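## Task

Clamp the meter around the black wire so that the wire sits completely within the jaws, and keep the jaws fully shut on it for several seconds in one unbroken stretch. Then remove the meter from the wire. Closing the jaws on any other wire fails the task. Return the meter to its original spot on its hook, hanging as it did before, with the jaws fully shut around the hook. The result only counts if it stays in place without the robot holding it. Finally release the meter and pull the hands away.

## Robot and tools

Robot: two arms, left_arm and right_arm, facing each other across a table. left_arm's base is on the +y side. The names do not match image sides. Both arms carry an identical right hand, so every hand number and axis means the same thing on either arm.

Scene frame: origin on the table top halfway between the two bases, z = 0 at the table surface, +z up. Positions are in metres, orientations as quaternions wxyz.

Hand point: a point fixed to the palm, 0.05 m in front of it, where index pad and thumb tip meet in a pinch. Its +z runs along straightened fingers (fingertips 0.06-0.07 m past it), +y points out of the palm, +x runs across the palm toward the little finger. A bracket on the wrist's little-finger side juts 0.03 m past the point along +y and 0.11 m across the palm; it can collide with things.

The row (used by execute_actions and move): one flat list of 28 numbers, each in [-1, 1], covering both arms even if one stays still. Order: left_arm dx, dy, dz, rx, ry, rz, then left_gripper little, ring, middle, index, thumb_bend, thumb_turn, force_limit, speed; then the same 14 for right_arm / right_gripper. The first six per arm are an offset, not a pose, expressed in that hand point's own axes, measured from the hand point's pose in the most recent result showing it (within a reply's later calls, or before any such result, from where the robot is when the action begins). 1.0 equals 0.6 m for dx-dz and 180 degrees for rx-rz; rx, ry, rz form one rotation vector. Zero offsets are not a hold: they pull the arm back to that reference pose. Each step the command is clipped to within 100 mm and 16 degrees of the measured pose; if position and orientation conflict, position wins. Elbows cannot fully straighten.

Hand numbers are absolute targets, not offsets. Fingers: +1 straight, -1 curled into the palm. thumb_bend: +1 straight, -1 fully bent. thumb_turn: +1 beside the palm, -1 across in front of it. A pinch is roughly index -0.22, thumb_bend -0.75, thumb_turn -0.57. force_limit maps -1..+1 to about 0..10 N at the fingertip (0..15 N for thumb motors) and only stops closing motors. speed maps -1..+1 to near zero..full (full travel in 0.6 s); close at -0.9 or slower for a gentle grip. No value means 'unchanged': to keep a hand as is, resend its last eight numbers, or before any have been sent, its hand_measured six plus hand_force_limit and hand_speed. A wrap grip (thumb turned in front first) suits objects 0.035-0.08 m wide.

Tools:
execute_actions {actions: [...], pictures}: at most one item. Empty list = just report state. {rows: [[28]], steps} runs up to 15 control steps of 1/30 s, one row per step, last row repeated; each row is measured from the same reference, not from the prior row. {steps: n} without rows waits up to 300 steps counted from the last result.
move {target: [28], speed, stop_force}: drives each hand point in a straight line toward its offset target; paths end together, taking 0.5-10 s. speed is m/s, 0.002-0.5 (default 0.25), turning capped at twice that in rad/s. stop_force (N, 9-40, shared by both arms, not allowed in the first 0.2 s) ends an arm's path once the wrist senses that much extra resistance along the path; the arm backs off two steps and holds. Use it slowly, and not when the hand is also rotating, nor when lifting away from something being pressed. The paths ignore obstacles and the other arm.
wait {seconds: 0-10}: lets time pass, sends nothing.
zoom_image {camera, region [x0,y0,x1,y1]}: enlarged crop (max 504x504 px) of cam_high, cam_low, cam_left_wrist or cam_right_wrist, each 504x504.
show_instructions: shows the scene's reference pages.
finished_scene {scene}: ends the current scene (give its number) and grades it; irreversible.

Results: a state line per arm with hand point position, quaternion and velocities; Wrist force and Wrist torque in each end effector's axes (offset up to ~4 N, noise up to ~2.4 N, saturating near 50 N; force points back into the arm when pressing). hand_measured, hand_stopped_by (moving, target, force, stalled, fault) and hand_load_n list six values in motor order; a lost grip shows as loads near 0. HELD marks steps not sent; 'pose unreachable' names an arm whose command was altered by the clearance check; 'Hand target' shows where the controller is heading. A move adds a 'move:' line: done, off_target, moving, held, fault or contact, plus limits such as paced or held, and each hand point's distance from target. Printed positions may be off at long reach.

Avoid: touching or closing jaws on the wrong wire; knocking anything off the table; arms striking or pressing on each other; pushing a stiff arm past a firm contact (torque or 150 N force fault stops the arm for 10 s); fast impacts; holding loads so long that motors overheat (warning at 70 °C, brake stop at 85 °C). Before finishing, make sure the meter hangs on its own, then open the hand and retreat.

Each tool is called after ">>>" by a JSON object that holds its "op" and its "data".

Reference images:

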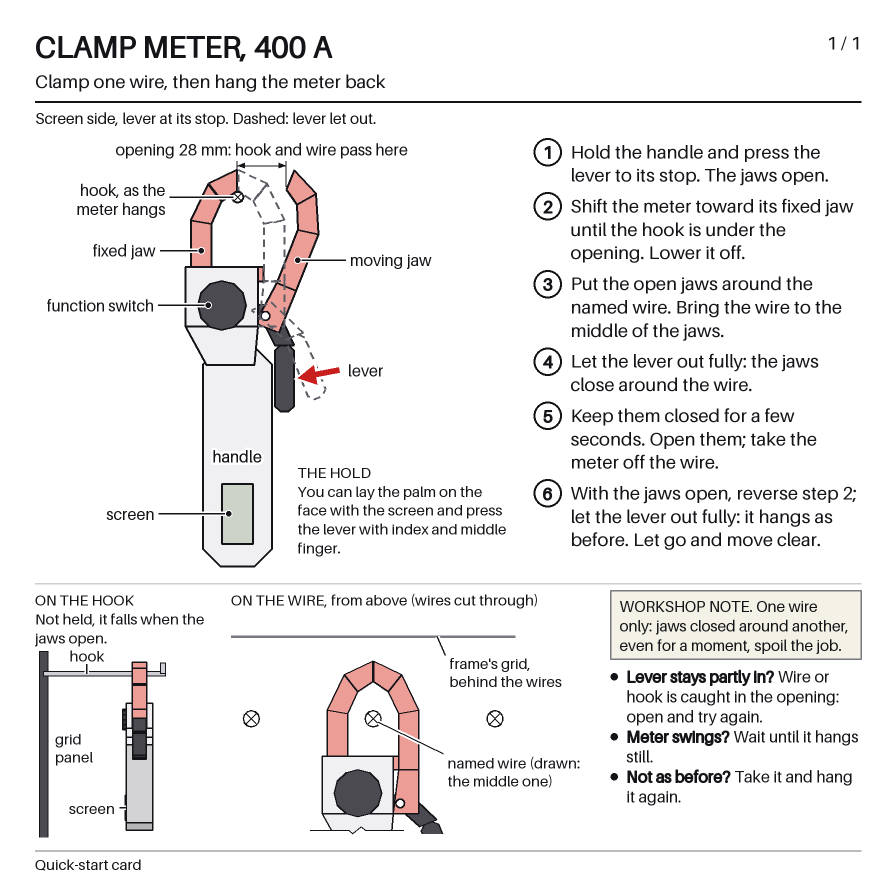

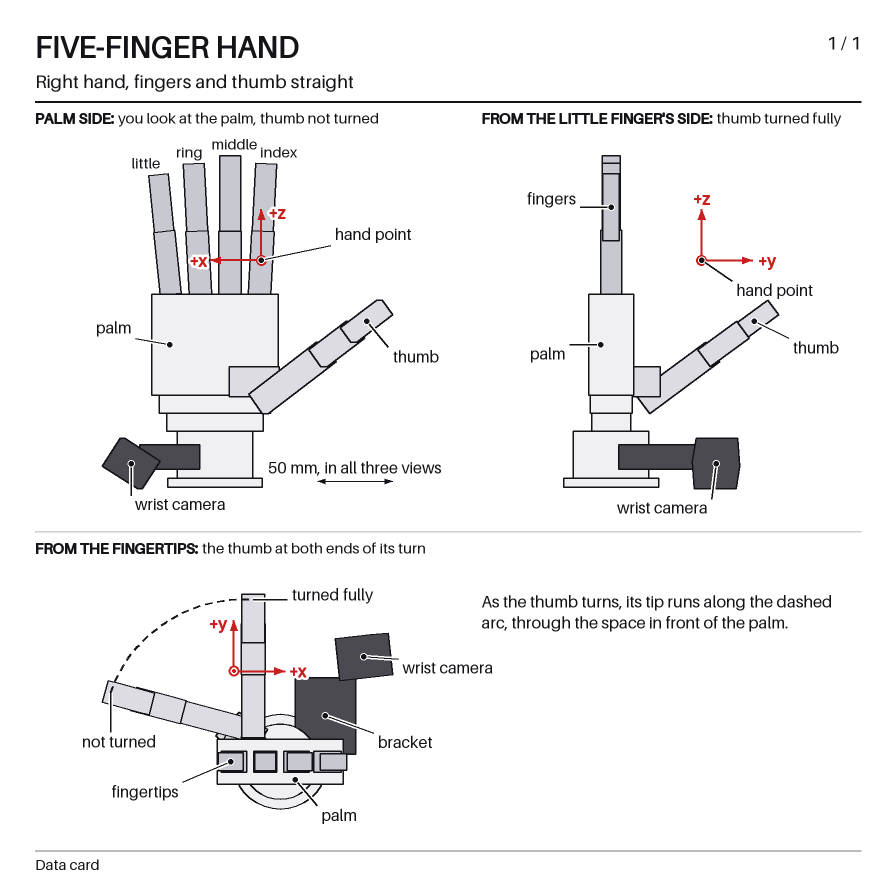

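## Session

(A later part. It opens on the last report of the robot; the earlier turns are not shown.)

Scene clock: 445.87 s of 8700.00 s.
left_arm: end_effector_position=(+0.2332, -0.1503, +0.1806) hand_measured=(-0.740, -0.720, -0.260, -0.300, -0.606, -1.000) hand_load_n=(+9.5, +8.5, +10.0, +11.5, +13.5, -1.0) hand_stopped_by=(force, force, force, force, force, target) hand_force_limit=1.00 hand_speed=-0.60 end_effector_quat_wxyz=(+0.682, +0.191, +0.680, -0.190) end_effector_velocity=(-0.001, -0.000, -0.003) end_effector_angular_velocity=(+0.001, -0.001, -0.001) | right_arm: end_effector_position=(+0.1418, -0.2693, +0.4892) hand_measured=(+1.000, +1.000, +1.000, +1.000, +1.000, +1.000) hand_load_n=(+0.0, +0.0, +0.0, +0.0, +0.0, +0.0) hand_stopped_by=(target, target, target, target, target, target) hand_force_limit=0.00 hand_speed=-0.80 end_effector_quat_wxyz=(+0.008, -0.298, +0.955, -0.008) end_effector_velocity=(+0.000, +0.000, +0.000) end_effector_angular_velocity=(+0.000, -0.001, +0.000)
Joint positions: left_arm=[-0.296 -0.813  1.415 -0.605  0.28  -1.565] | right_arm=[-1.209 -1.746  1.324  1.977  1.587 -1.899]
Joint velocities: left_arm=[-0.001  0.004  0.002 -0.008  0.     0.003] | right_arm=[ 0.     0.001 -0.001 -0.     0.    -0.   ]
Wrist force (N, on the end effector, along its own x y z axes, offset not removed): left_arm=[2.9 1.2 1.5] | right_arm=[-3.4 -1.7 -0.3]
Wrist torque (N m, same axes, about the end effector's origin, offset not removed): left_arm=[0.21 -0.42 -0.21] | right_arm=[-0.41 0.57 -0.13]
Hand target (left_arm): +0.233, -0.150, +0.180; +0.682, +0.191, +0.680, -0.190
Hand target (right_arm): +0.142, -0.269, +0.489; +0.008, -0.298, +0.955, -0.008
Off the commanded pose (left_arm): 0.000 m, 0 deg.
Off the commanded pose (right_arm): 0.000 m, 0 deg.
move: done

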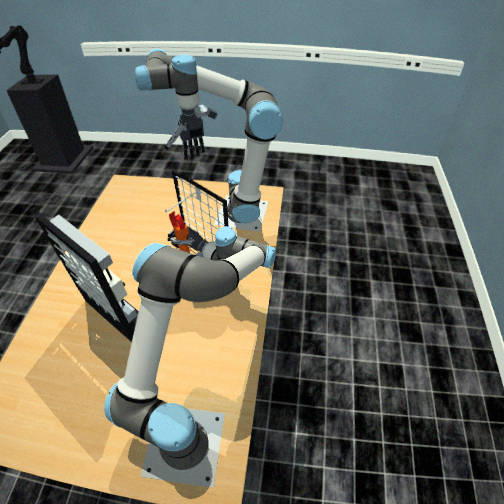

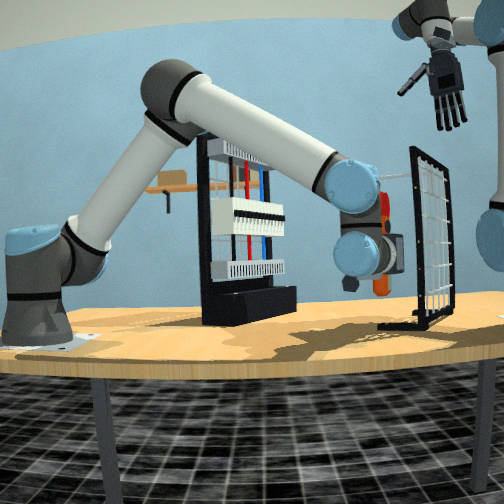

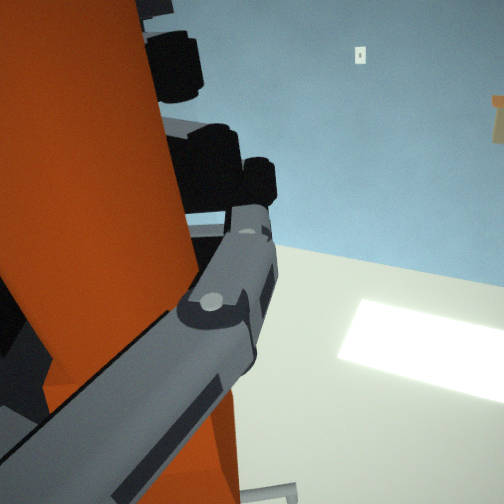

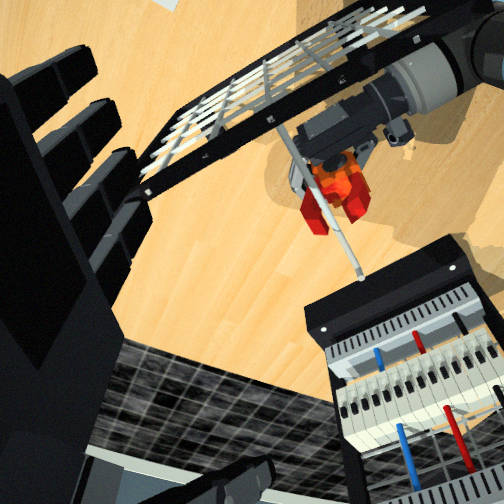

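>>> {"op": "move", "data": {"target": [0,0.167,0,0,0,0, -1,-1,-1,-1,-1,-1,1.0,-0.6, 0,0,0,0,0,0, 1,1,1,1,1,1,0,-0.8], "speed": 0.15}}

>>> {"op": "move", "data": {"target": [-0.08,0,0,0,0,-0.5, -1,-1,-1,-1,-1,-1,1.0,-0.6, 0,0,0,0,0,0, 1,1,1,1,1,1,0,-0.8], "speed": 0.25}}

Scene clock: 506.40 s of 8700.00 s.
left_arm: end_effector_position=(+0.2852, -0.0650, +0.1809) hand_measured=(-0.740, -0.720, -0.260, -0.300, -0.606, -1.000) hand_load_n=(+9.5, +8.5, +10.0, +11.5, +13.5, -1.0) hand_stopped_by=(force, force, force, force, force, target) hand_force_limit=1.00 hand_speed=-0.60 end_effector_quat_wxyz=(+0.681, +0.191, +0.681, -0.189) end_effector_velocity=(+0.002, +0.003, +0.000) end_effector_angular_velocity=(-0.001, -0.003, +0.001) | right_arm: end_effector_position=(+0.1418, -0.2693, +0.4892) hand_measured=(+1.000, +1.000, +1.000, +1.000, +1.000, +1.000) hand_load_n=(+0.0, +0.0, +0.0, +0.0, +0.0, +0.0) hand_stopped_by=(target, target, target, target, target, target) hand_force_limit=0.00 hand_speed=-0.80 end_effector_quat_wxyz=(+0.008, -0.298, +0.955, -0.008) end_effector_velocity=(+0.000, +0.000, +0.000) end_effector_angular_velocity=(+0.000, +0.000, -0.000)
Joint positions: left_arm=[-0.243 -0.976  1.717 -0.744  0.333 -1.566] | right_arm=[-1.209 -1.746  1.324  1.977  1.587 -1.899]
Joint velocities: left_arm=[ 0.003 -0.005  0.011 -0.014  0.002  0.008] | right_arm=[-0.     0.001 -0.001  0.    -0.     0.   ]
Wrist force (N, on the end effector, along its own x y z axes, offset not removed): left_arm=[2.3 0.1 2.5] | right_arm=[-2.3 -1.9 -0.7]
Wrist torque (N m, same axes, about the end effector's origin, offset not removed): left_arm=[-0.26 -0.17 -0.14] | right_arm=[-0.42 0.44 -0.13]
Hand target (left_arm): +0.285, -0.065, +0.181; +0.682, +0.191, +0.680, -0.190
Hand target (right_arm): +0.142, -0.269, +0.489; +0.008, -0.298, +0.955, -0.008
Off the commanded pose (left_arm): 0.000 m, 0 deg.
Off the commanded pose (right_arm): 0.000 m, 0 deg.
After step 90, 56.27 s passed at rest.
move: done

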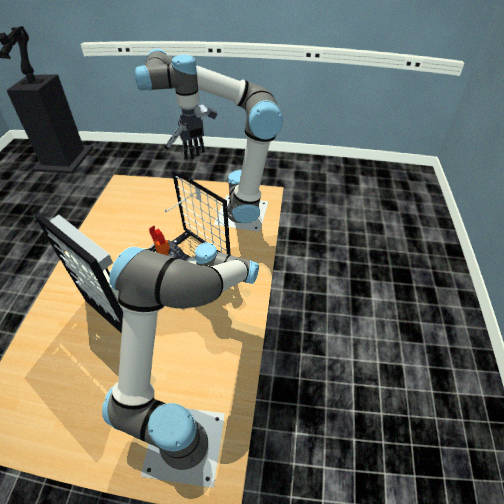

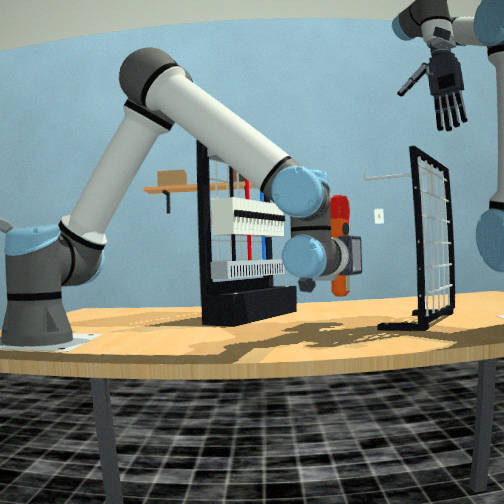

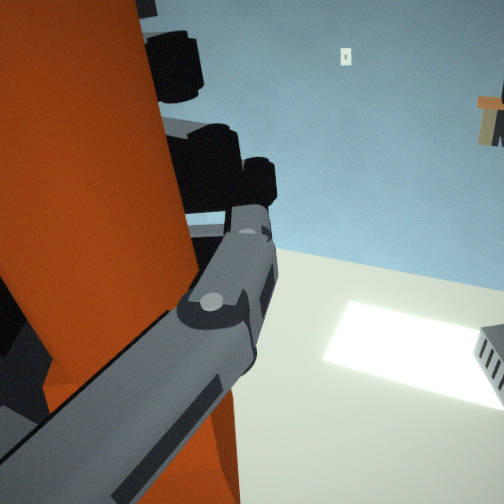

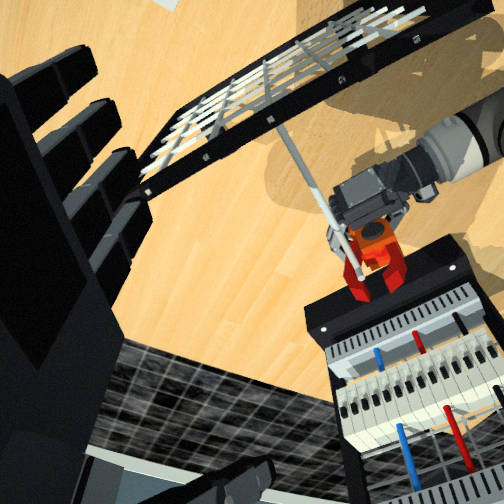

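Scene clock: 510.13 s of 8700.00 s.
left_arm: end_effector_position=(+0.2851, -0.0652, +0.2290) hand_measured=(-0.740, -0.720, -0.260, -0.300, -0.606, -1.000) hand_load_n=(+9.5, +8.5, +10.0, +11.5, +13.5, -1.0) hand_stopped_by=(force, force, force, force, force, target) hand_force_limit=1.00 hand_speed=-0.60 end_effector_quat_wxyz=(+0.349, -0.345, +0.616, -0.616) end_effector_velocity=(-0.000, -0.000, +0.000) end_effector_angular_velocity=(-0.007, +0.013, -0.001) | right_arm: end_effector_position=(+0.1418, -0.2693, +0.4892) hand_measured=(+1.000, +1.000, +1.000, +1.000, +1.000, +1.000) hand_load_n=(+0.0, +0.0, +0.0, +0.0, +0.0, +0.0) hand_stopped_by=(target, target, target, target, target, target) hand_force_limit=0.00 hand_speed=-0.80 end_effector_quat_wxyz=(+0.008, -0.298, +0.955, -0.008) end_effector_velocity=(+0.000, +0.000, +0.000) end_effector_angular_velocity=(+0.000, +0.000, -0.000)
Joint positions: left_arm=[-0.224 -1.21   1.664 -0.459  0.352 -3.133] | right_arm=[-1.209 -1.746  1.324  1.977  1.587 -1.899]
Joint velocities: left_arm=[ 0.001  0.    -0.008  0.028  0.002 -0.032] | right_arm=[-0.  0. -0.  0. -0.  0.]
Wrist force (N, on the end effector, along its own x y z axes, offset not removed): left_arm=[2.7 3.2 0.1] | right_arm=[-1.9 -1.1 -0.2]
Wrist torque (N m, same axes, about the end effector's origin, offset not removed): left_arm=[0.15 -0.57 0.02] | right_arm=[-0.34 0.35 -0.07]
Hand target (left_arm): +0.285, -0.065, +0.229; +0.348, -0.346, +0.616, -0.616
Hand target (right_arm): +0.142, -0.269, +0.489; +0.008, -0.298, +0.955, -0.008
Off the commanded pose (left_arm): 0.000 m, 0 deg.
Off the commanded pose (right_arm): 0.000 m, 0 deg.
move: done

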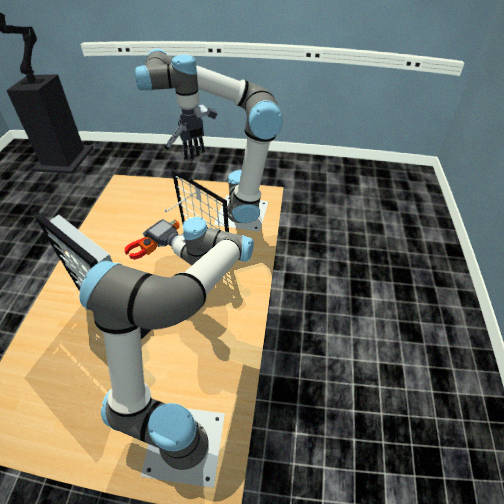

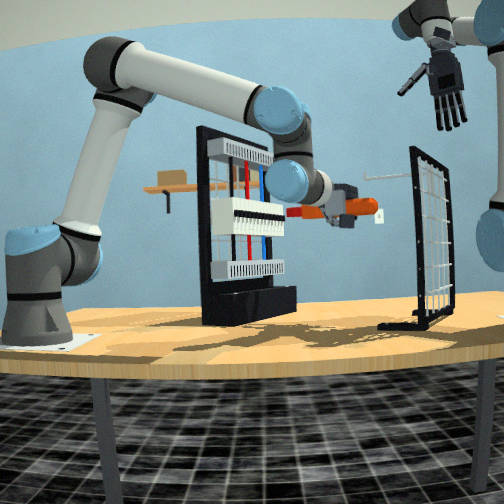

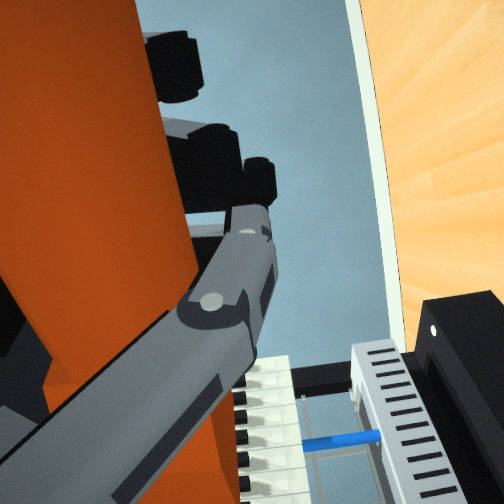

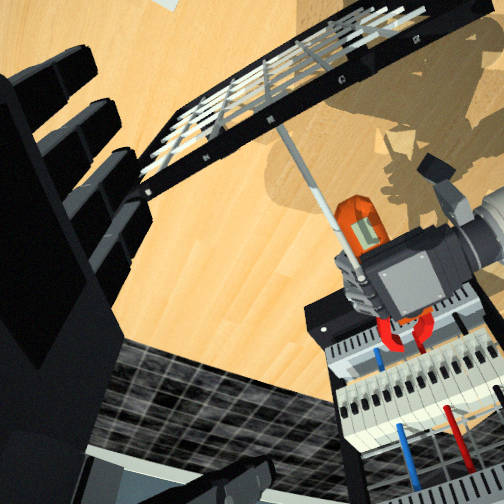

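>>> {"op": "move", "data": {"target": [0,-0.113,-0.2,0,0,0, -1,-1,-1,-1,-1,-1,1.0,-0.6, -0.3725,0.369,-0.1,0,0,0, 1,1,1,1,1,1,0,-0.8], "speed": 0.2}}

Scene clock: 556.87 s of 8700.00 s.
left_arm: end_effector_position=(+0.1824, -0.0031, +0.2965) hand_measured=(-0.740, -0.720, -0.260, -0.300, -0.606, -1.000) hand_load_n=(+9.5, +8.5, +10.0, +11.5, +13.5, -1.0) hand_stopped_by=(force, force, force, force, force, target) hand_force_limit=1.00 hand_speed=-0.60 end_effector_quat_wxyz=(+0.348, -0.345, +0.616, -0.616) end_effector_velocity=(+0.000, +0.000, +0.001) end_effector_angular_velocity=(-0.002, +0.001, -0.000) | right_arm: end_effector_position=(+0.1978, +0.0393, +0.5449) hand_measured=(+1.000, +1.000, +1.000, +1.000, +1.000, +1.000) hand_load_n=(+0.0, +0.0, +0.0, +0.0, +0.0, +0.0) hand_stopped_by=(target, target, target, target, target, target) hand_force_limit=0.00 hand_speed=-0.80 end_effector_quat_wxyz=(+0.079, -0.275, +0.948, +0.141) end_effector_velocity=(+0.001, +0.003, +0.001) end_effector_angular_velocity=(+0.013, -0.005, -0.002)
Joint positions: left_arm=[-0.472 -1.406  1.732 -0.34   0.104 -3.124] | right_arm=[-0.634 -0.893  0.036  2.14   1.42  -1.263]
Joint velocities: left_arm=[ 0.    -0.002 -0.     0.001  0.    -0.001] | right_arm=[ 0.     0.    -0.002 -0.012 -0.004  0.004]
Wrist force (N, on the end effector, along its own x y z axes, offset not removed): left_arm=[-2.9 0.1 -0.1] | right_arm=[-2.1 -1.1 -0.4]
Wrist torque (N m, same axes, about the end effector's origin, offset not removed): left_arm=[-0.19 0.27 -0.29] | right_arm=[-0.33 0.50 -0.06]
Hand target (left_arm): +0.182, -0.003, +0.297; +0.348, -0.345, +0.616, -0.616
Hand target (right_arm): +0.198, +0.040, +0.545; +0.080, -0.275, +0.948, +0.141
Off the commanded pose (left_arm): 0.000 m, 0 deg.
Off the commanded pose (right_arm): 0.002 m, 19 deg; orientation clipped at the last step of the last action.
elbow stopped short (right arm): the move would have taken joint 3 (elbow) straighter than the controller allows; a more bent joint 3 avoids this.
After step 90, 41.40 s passed at rest.
move: off_target (right_arm); limits=paced

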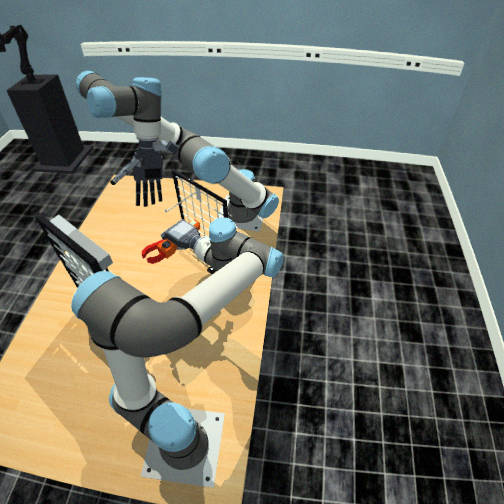

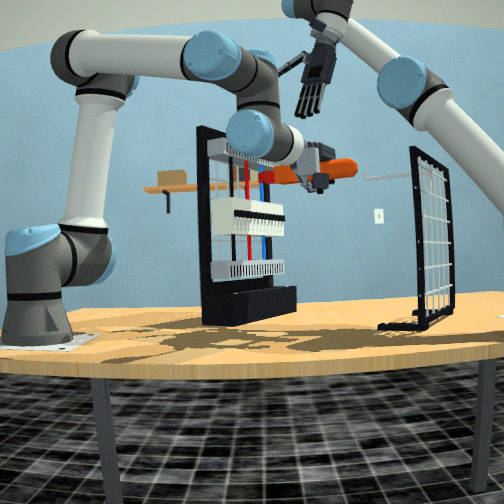

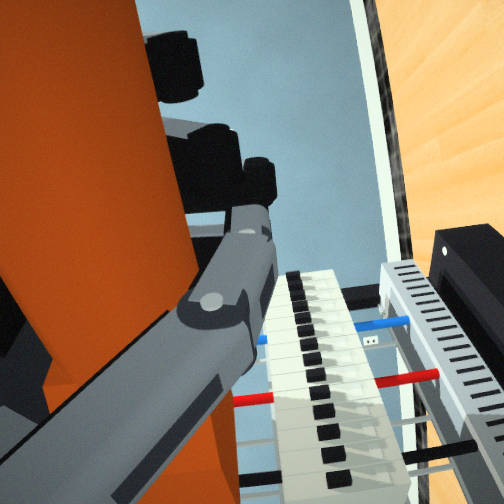

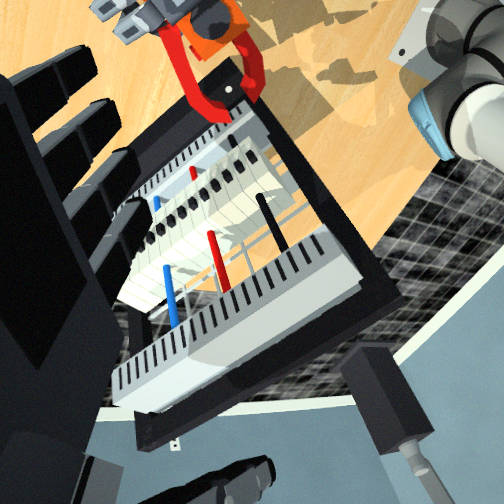

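>>> {"op": "move", "data": {"target": [-0.15,0,0.022,0,0,0, -1,-1,-1,-1,-1,-1,1.0,-0.6, 0,0,0,0,0,0, 1,1,1,1,1,1,0,-0.8], "speed": 0.1}}

>>> {"op": "zoom_image", "data": {"camera": "cam_right_wrist", "region": [130, 80, 370, 300]}}

>>> {"op": "zoom_image", "data": {"camera": "cam_low", "region": [180, 110, 340, 250]}}

Scene clock: 572.17 s of 8700.00 s.
left_arm: end_effector_position=(+0.2402, +0.0667, +0.2970) hand_measured=(-0.740, -0.720, -0.260, -0.300, -0.606, -1.000) hand_load_n=(+9.5, +8.5, +10.0, +11.5, +13.5, -1.0) hand_stopped_by=(force, force, force, force, force, target) hand_force_limit=1.00 hand_speed=-0.60 end_effector_quat_wxyz=(+0.348, -0.346, +0.616, -0.616) end_effector_velocity=(+0.002, +0.002, +0.000) end_effector_angular_velocity=(-0.001, -0.002, -0.001) | right_arm: end_effector_position=(+0.1978, +0.0393, +0.5449) hand_measured=(+1.000, +1.000, +1.000, +1.000, +1.000, +1.000) hand_load_n=(+0.0, +0.0, +0.0, +0.0, +0.0, +0.0) hand_stopped_by=(target, target, target, target, target, target) hand_force_limit=0.00 hand_speed=-0.80 end_effector_quat_wxyz=(+0.079, -0.275, +0.948, +0.141) end_effector_velocity=(-0.000, -0.000, +0.001) end_effector_angular_velocity=(+0.002, -0.001, +0.000)
Joint positions: left_arm=[-0.41  -1.586  1.927 -0.347  0.166 -3.131] | right_arm=[-0.634 -0.893  0.036  2.14   1.42  -1.263]
Joint velocities: left_arm=[ 0.002 -0.01   0.01  -0.013  0.004  0.013] | right_arm=[-0.    -0.001 -0.     0.    -0.001  0.   ]
Wrist force (N, on the end effector, along its own x y z axes, offset not removed): left_arm=[0.6 -0.3 -2.4] | right_arm=[-2.3 -1.2 0.1]
Wrist torque (N m, same axes, about the end effector's origin, offset not removed): left_arm=[-0.21 -0.10 -0.20] | right_arm=[-0.44 0.48 -0.08]
Hand target (left_arm): +0.240, +0.067, +0.297; +0.348, -0.345, +0.616, -0.616
Hand target (right_arm): +0.198, +0.039, +0.545; +0.079, -0.275, +0.948, +0.141
Off the commanded pose (left_arm): 0.000 m, 0 deg.
Off the commanded pose (right_arm): 0.000 m, 0 deg.
After step 90, 10.87 s passed at rest.
move: done

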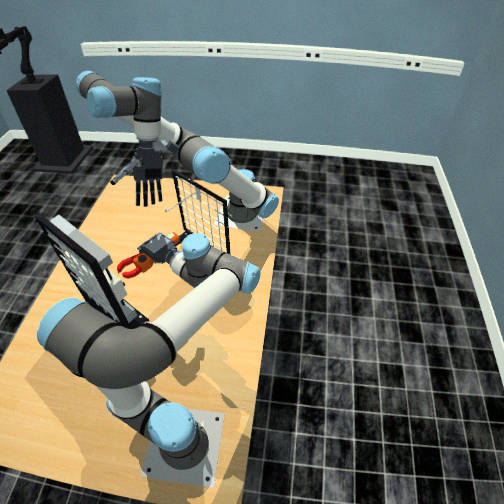

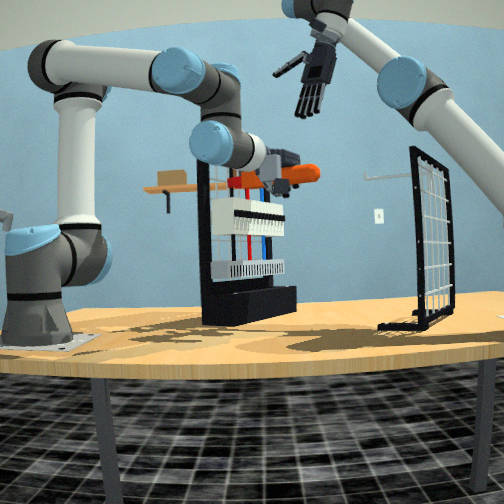

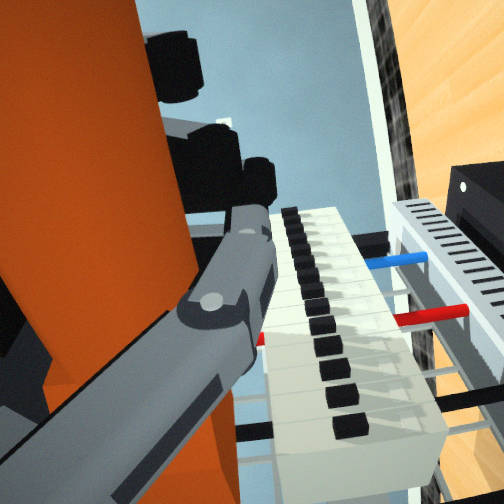

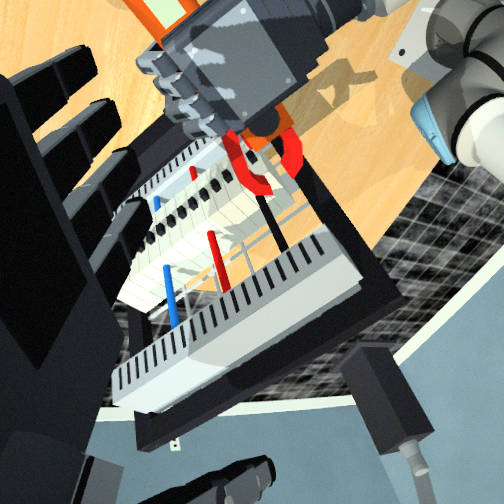

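Region (130, 80, 370, 300) of cam_right_wrist's 504x504 image, scaled by 2.100, with more detail than that image has; it fills the top 462 rows of this view, and the rest is white.

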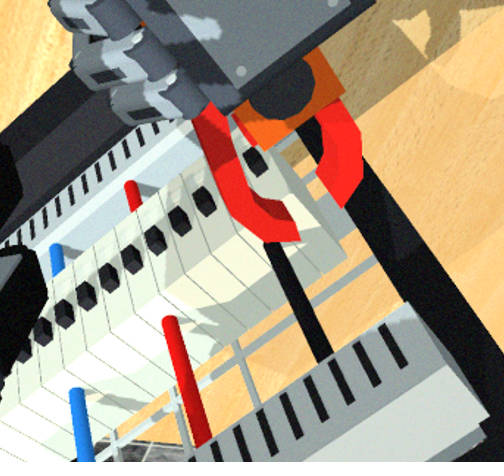

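Region (180, 110, 340, 250) of cam_low's 504x504 image, scaled by 3.150, with more detail than that image has; it fills the top 441 rows of this view, and the rest is white.

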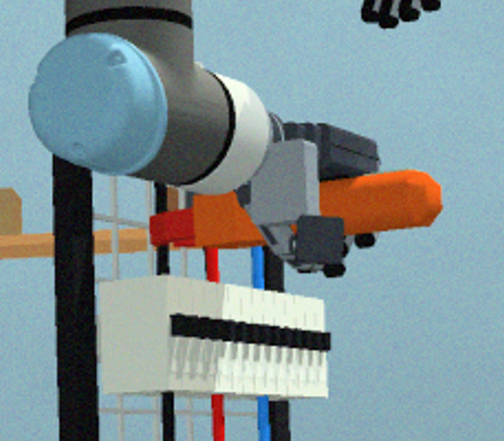

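>>> {"op": "move", "data": {"target": [-0.01,0,0.053,0,0,0, -1,-1,-1,-1,-1,-1,1.0,-0.6, 0,0,0,0,0,0, 1,1,1,1,1,1,0,-0.8], "speed": 0.06}}

>>> {"op": "zoom_image", "data": {"camera": "cam_right_wrist", "region": [130, 80, 370, 300]}}

Scene clock: 600.80 s of 8700.00 s.
left_arm: end_effector_position=(+0.2702, +0.0554, +0.2971) hand_measured=(-0.740, -0.720, -0.260, -0.300, -0.606, -1.000) hand_load_n=(+9.5, +8.5, +10.0, +11.5, +13.5, -1.0) hand_stopped_by=(force, force, force, force, force, target) hand_force_limit=1.00 hand_speed=-0.60 end_effector_quat_wxyz=(+0.349, -0.345, +0.616, -0.616) end_effector_velocity=(+0.002, -0.001, -0.000) end_effector_angular_velocity=(+0.000, +0.001, -0.001) | right_arm: end_effector_position=(+0.1978, +0.0393, +0.5449) hand_measured=(+1.000, +1.000, +1.000, +1.000, +1.000, +1.000) hand_load_n=(+0.0, +0.0, +0.0, +0.0, +0.0, +0.0) hand_stopped_by=(target, target, target, target, target, target) hand_force_limit=0.00 hand_speed=-0.80 end_effector_quat_wxyz=(+0.079, -0.275, +0.948, +0.141) end_effector_velocity=(+0.000, -0.000, -0.000) end_effector_angular_velocity=(-0.001, +0.000, -0.000)
Joint positions: left_arm=[-0.323 -1.557  1.897 -0.346  0.253 -3.132] | right_arm=[-0.634 -0.893  0.036  2.14   1.42  -1.263]
Joint velocities: left_arm=[ 0.006  0.004 -0.003  0.002  0.007 -0.002] | right_arm=[-0.    -0.     0.001 -0.     0.     0.   ]
Wrist force (N, on the end effector, along its own x y z axes, offset not removed): left_arm=[-0.3 1.9 0.1] | right_arm=[-3.1 -1.4 0.2]
Wrist torque (N m, same axes, about the end effector's origin, offset not removed): left_arm=[-0.05 -0.07 -0.22] | right_arm=[-0.45 0.54 -0.19]
Hand target (left_arm): +0.271, +0.055, +0.297; +0.349, -0.345, +0.616, -0.616
Hand target (right_arm): +0.198, +0.039, +0.545; +0.079, -0.275, +0.948, +0.141
Off the commanded pose (left_arm): 0.000 m, 0 deg.
Off the commanded pose (right_arm): 0.000 m, 0 deg.
After step 90, 24.63 s passed at rest.
move: done

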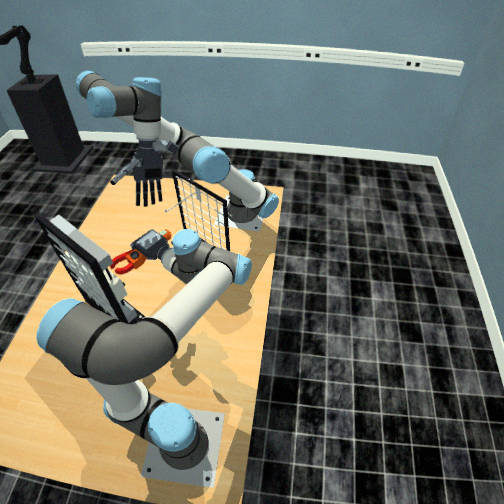

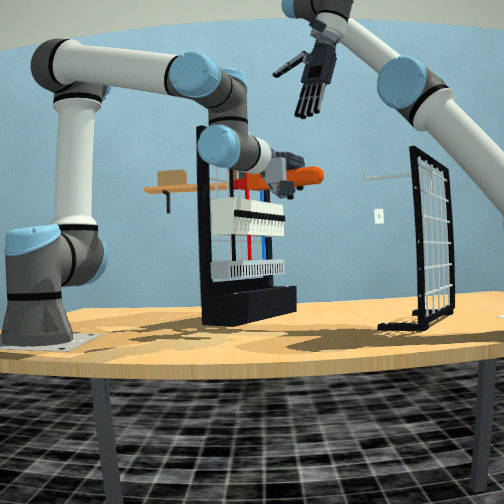

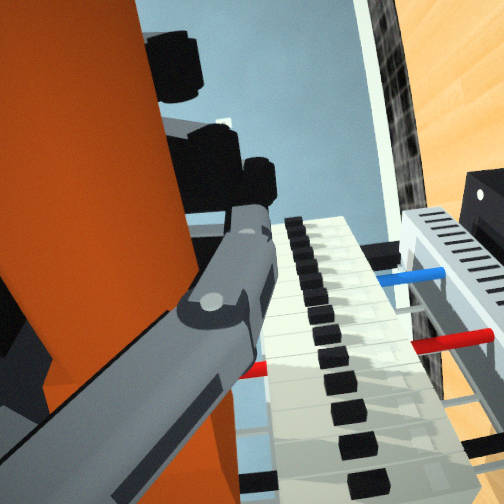

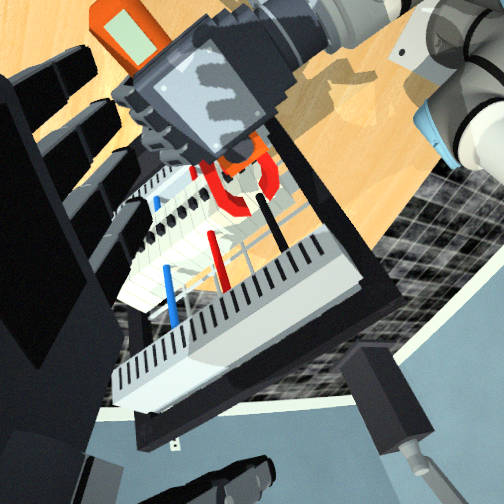

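Region (130, 80, 370, 300) of cam_right_wrist's 504x504 image, scaled by 2.100, with more detail than that image has; it fills the top 462 rows of this view, and the rest is white.

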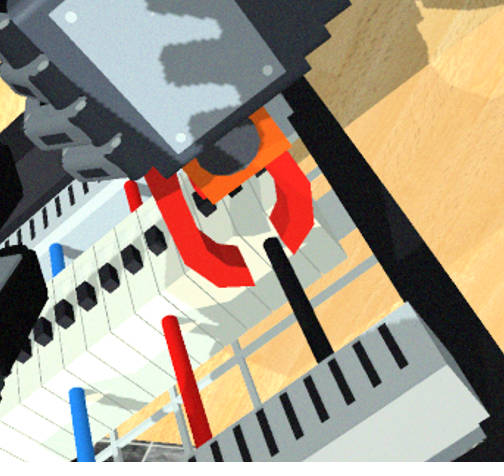

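>>> {"op": "move", "data": {"target": [-0.058,0,0,0,0,0, -1,-1,-1,-1,-1,-1,1.0,-0.6, 0,0,0,0,0,0, 1,1,1,1,1,1,0,-0.8], "speed": 0.04}}

>>> {"op": "zoom_image", "data": {"camera": "cam_right_wrist", "region": [130, 80, 370, 300]}}

>>> {"op": "zoom_image", "data": {"camera": "cam_low", "region": [180, 110, 340, 250]}}

Scene clock: 618.13 s of 8700.00 s.
left_arm: end_effector_position=(+0.2882, +0.0849, +0.2972) hand_measured=(-0.740, -0.720, -0.260, -0.300, -0.606, -1.000) hand_load_n=(+9.5, +8.5, +10.0, +11.5, +13.5, -1.0) hand_stopped_by=(force, force, force, force, force, target) hand_force_limit=1.00 hand_speed=-0.60 end_effector_quat_wxyz=(+0.349, -0.345, +0.616, -0.616) end_effector_velocity=(+0.002, +0.003, +0.000) end_effector_angular_velocity=(+0.001, -0.001, +0.001) | right_arm: end_effector_position=(+0.1978, +0.0393, +0.5449) hand_measured=(+1.000, +1.000, +1.000, +1.000, +1.000, +1.000) hand_load_n=(+0.0, +0.0, +0.0, +0.0, +0.0, +0.0) hand_stopped_by=(target, target, target, target, target, target) hand_force_limit=0.00 hand_speed=-0.80 end_effector_quat_wxyz=(+0.079, -0.275, +0.948, +0.141) end_effector_velocity=(+0.000, +0.000, -0.000) end_effector_angular_velocity=(-0.001, +0.000, -0.000)
Joint positions: left_arm=[-0.298 -1.628  1.966 -0.343  0.278 -3.133] | right_arm=[-0.634 -0.893  0.036  2.14   1.42  -1.263]
Joint velocities: left_arm=[ 0.002 -0.006  0.005 -0.     0.001  0.001] | right_arm=[-0.  0.  0.  0.  0.  0.]
Wrist force (N, on the end effector, along its own x y z axes, offset not removed): left_arm=[-0.8 1.4 2.0] | right_arm=[-3.2 -0.2 -0.6]
Wrist torque (N m, same axes, about the end effector's origin, offset not removed): left_arm=[-0.11 -0.04 -0.20] | right_arm=[-0.16 0.59 -0.15]
Hand target (left_arm): +0.288, +0.085, +0.297; +0.349, -0.345, +0.616, -0.616
Hand target (right_arm): +0.198, +0.039, +0.545; +0.079, -0.275, +0.948, +0.141
Off the commanded pose (left_arm): 0.000 m, 0 deg.
Off the commanded pose (right_arm): 0.000 m, 0 deg.
After step 90, 13.07 s passed at rest.
move: done

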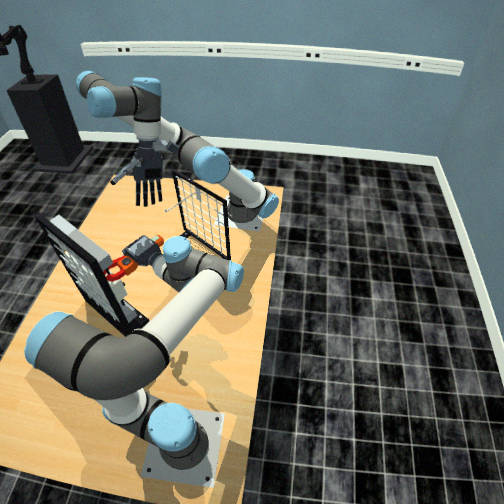

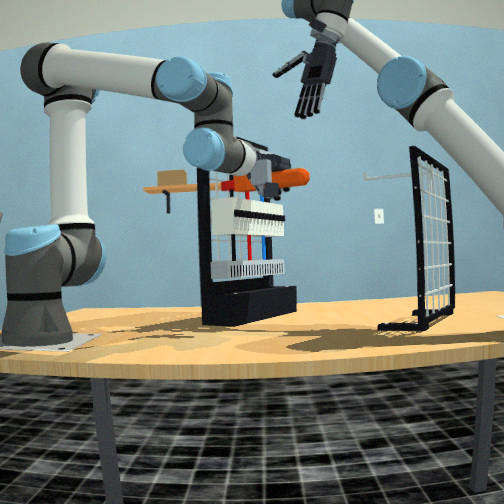

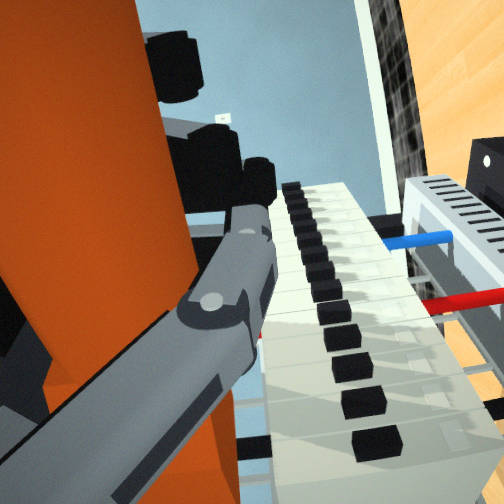

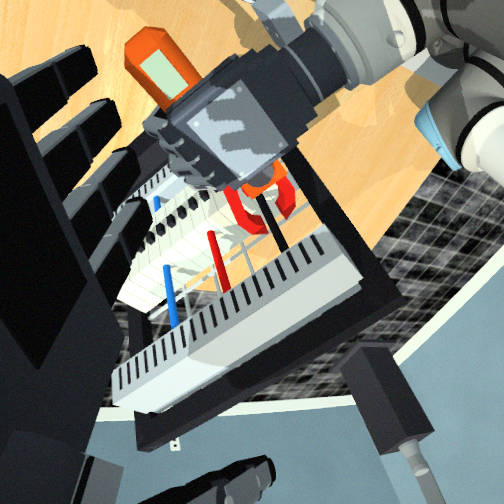

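Region (130, 80, 370, 300) of cam_right_wrist's 504x504 image, scaled by 2.100, with more detail than that image has; it fills the top 462 rows of this view, and the rest is white.

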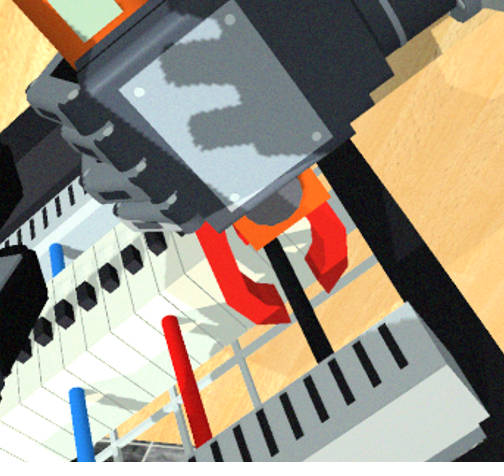

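Region (180, 110, 340, 250) of cam_low's 504x504 image, scaled by 3.150, with more detail than that image has; it fills the top 441 rows of this view, and the rest is white.

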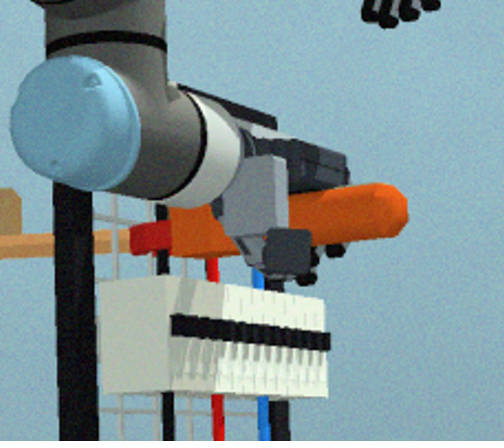

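>>> {"op": "move", "data": {"target": [-0.033,0,0.005,0,0,0, -1,-1,-1,-1,-1,-1,1.0,-0.6, 0,0,0,0,0,0, 1,1,1,1,1,1,0,-0.8], "speed": 0.03}}

>>> {"op": "move", "data": {"target": [0,0,0.018,0,0,0, -1,-1,-1,-1,-1,-1,1.0,-0.6, 0,0,0,0,0,0, 1,1,1,1,1,1,0,-0.8], "speed": 0.03}}

>>> {"op": "zoom_image", "data": {"camera": "cam_right_wrist", "region": [130, 80, 370, 300]}}

Scene clock: 635.07 s of 8700.00 s.
left_arm: end_effector_position=(+0.3008, +0.1000, +0.2973) hand_measured=(-0.740, -0.720, -0.260, -0.300, -0.606, -1.000) hand_load_n=(+9.5, +8.5, +10.0, +11.5, +13.5, -1.0) hand_stopped_by=(force, force, force, force, force, target) hand_force_limit=1.00 hand_speed=-0.60 end_effector_quat_wxyz=(+0.349, -0.345, +0.616, -0.616) end_effector_velocity=(+0.002, +0.002, +0.000) end_effector_angular_velocity=(-0.002, +0.001, +0.002) | right_arm: end_effector_position=(+0.1978, +0.0393, +0.5449) hand_measured=(+1.000, +1.000, +1.000, +1.000, +1.000, +1.000) hand_load_n=(+0.0, +0.0, +0.0, +0.0, +0.0, +0.0) hand_stopped_by=(target, target, target, target, target, target) hand_force_limit=0.00 hand_speed=-0.80 end_effector_quat_wxyz=(+0.079, -0.275, +0.948, +0.141) end_effector_velocity=(+0.000, +0.000, -0.000) end_effector_angular_velocity=(-0.000, +0.001, -0.000)
Joint positions: left_arm=[-0.273 -1.663  1.998 -0.339  0.303 -3.133] | right_arm=[-0.634 -0.893  0.036  2.14   1.42  -1.263]
Joint velocities: left_arm=[ 0.005 -0.005  0.004 -0.     0.003 -0.001] | right_arm=[ 0.     0.001  0.     0.    -0.     0.   ]
Wrist force (N, on the end effector, along its own x y z axes, offset not removed): left_arm=[-2.1 -3.2 -2.5] | right_arm=[-3.4 -1.8 -0.4]
Wrist torque (N m, same axes, about the end effector's origin, offset not removed): left_arm=[-0.52 0.36 -0.44] | right_arm=[-0.49 0.60 -0.20]
Hand target (left_arm): +0.301, +0.100, +0.297; +0.349, -0.345, +0.616, -0.616
Hand target (right_arm): +0.198, +0.039, +0.545; +0.079, -0.275, +0.948, +0.141
Off the commanded pose (left_arm): 0.000 m, 0 deg.
Off the commanded pose (right_arm): 0.000 m, 0 deg.
After step 90, 12.90 s passed at rest.
move: done

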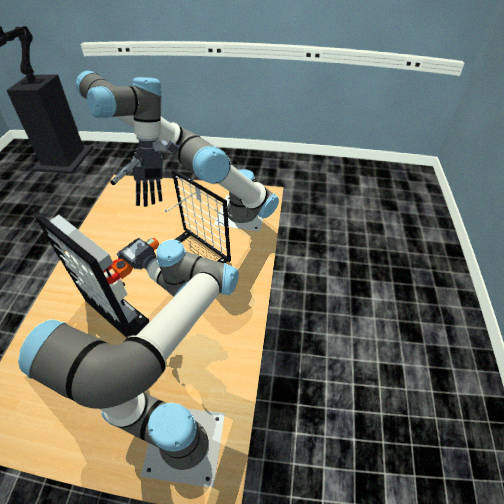

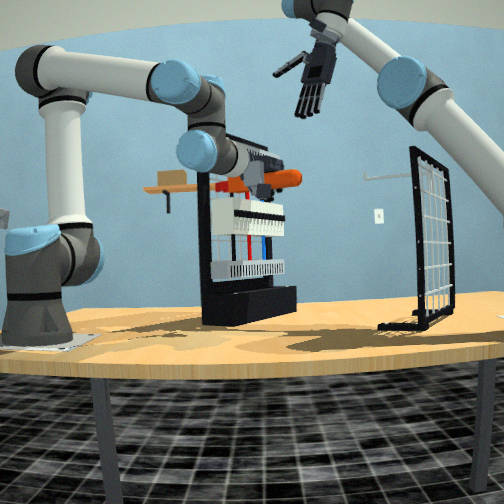

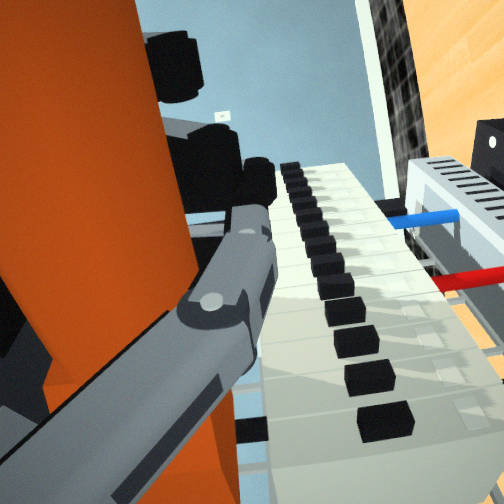

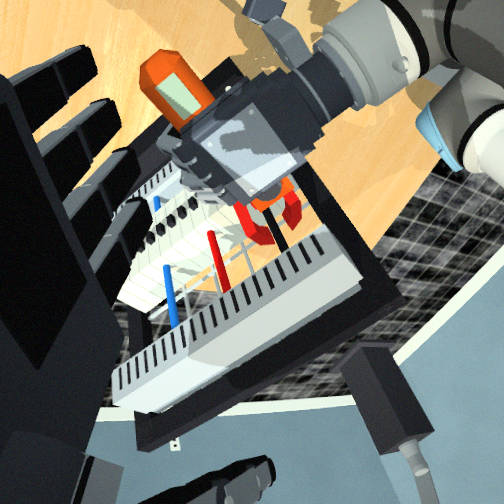

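Scene clock: 635.87 s of 8700.00 s.
left_arm: end_effector_position=(+0.3098, +0.0946, +0.2974) hand_measured=(-0.740, -0.720, -0.260, -0.300, -0.606, -1.000) hand_load_n=(+9.5, +8.5, +10.0, +11.5, +13.5, -1.0) hand_stopped_by=(force, force, force, force, force, target) hand_force_limit=1.00 hand_speed=-0.60 end_effector_quat_wxyz=(+0.349, -0.345, +0.616, -0.616) end_effector_velocity=(+0.003, -0.001, +0.000) end_effector_angular_velocity=(-0.001, +0.001, +0.001) | right_arm: end_effector_position=(+0.1978, +0.0393, +0.5449) hand_measured=(+1.000, +1.000, +1.000, +1.000, +1.000, +1.000) hand_load_n=(+0.0, +0.0, +0.0, +0.0, +0.0, +0.0) hand_stopped_by=(target, target, target, target, target, target) hand_force_limit=0.00 hand_speed=-0.80 end_effector_quat_wxyz=(+0.079, -0.275, +0.948, +0.141) end_effector_velocity=(-0.001, -0.001, +0.001) end_effector_angular_velocity=(+0.002, -0.001, +0.000)
Joint positions: left_arm=[-0.243 -1.645  1.982 -0.341  0.332 -3.133] | right_arm=[-0.634 -0.893  0.036  2.14   1.42  -1.263]
Joint velocities: left_arm=[ 0.008  0.004 -0.004 -0.     0.007 -0.001] | right_arm=[-0.    -0.002  0.     0.    -0.    -0.   ]
Wrist force (N, on the end effector, along its own x y z axes, offset not removed): left_arm=[2.3 1.3 0.6] | right_arm=[-2.7 -1.1 -1.4]
Wrist torque (N m, same axes, about the end effector's origin, offset not removed): left_arm=[-0.16 -0.47 -0.07] | right_arm=[-0.27 0.54 -0.07]
Hand target (left_arm): +0.310, +0.094, +0.297; +0.349, -0.345, +0.616, -0.616
Hand target (right_arm): +0.198, +0.039, +0.545; +0.079, -0.275, +0.948, +0.141
Off the commanded pose (left_arm): 0.000 m, 0 deg.
Off the commanded pose (right_arm): 0.000 m, 0 deg.
move: done

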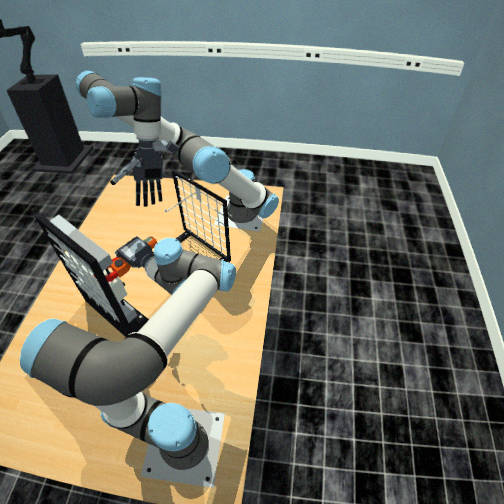

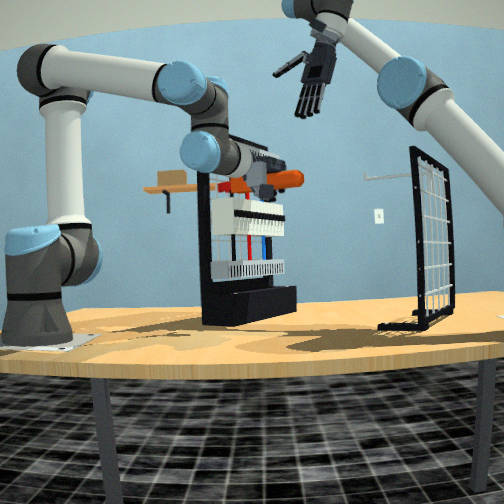

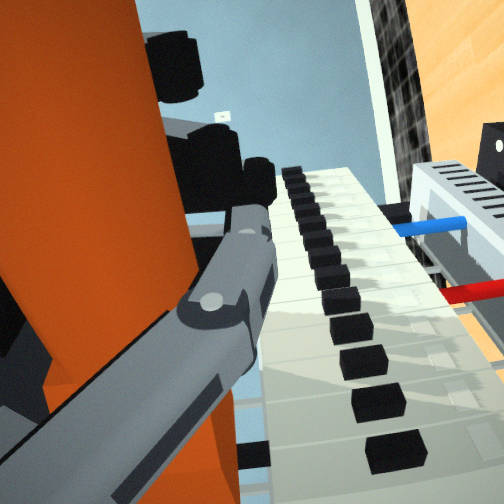

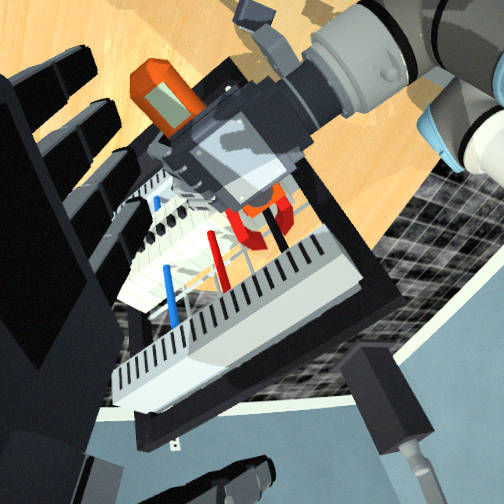

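Region (130, 80, 370, 300) of cam_right_wrist's 504x504 image, scaled by 2.100, with more detail than that image has; it fills the top 462 rows of this view, and the rest is white.

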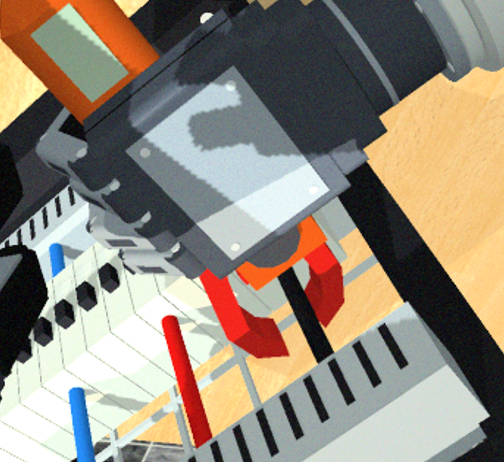

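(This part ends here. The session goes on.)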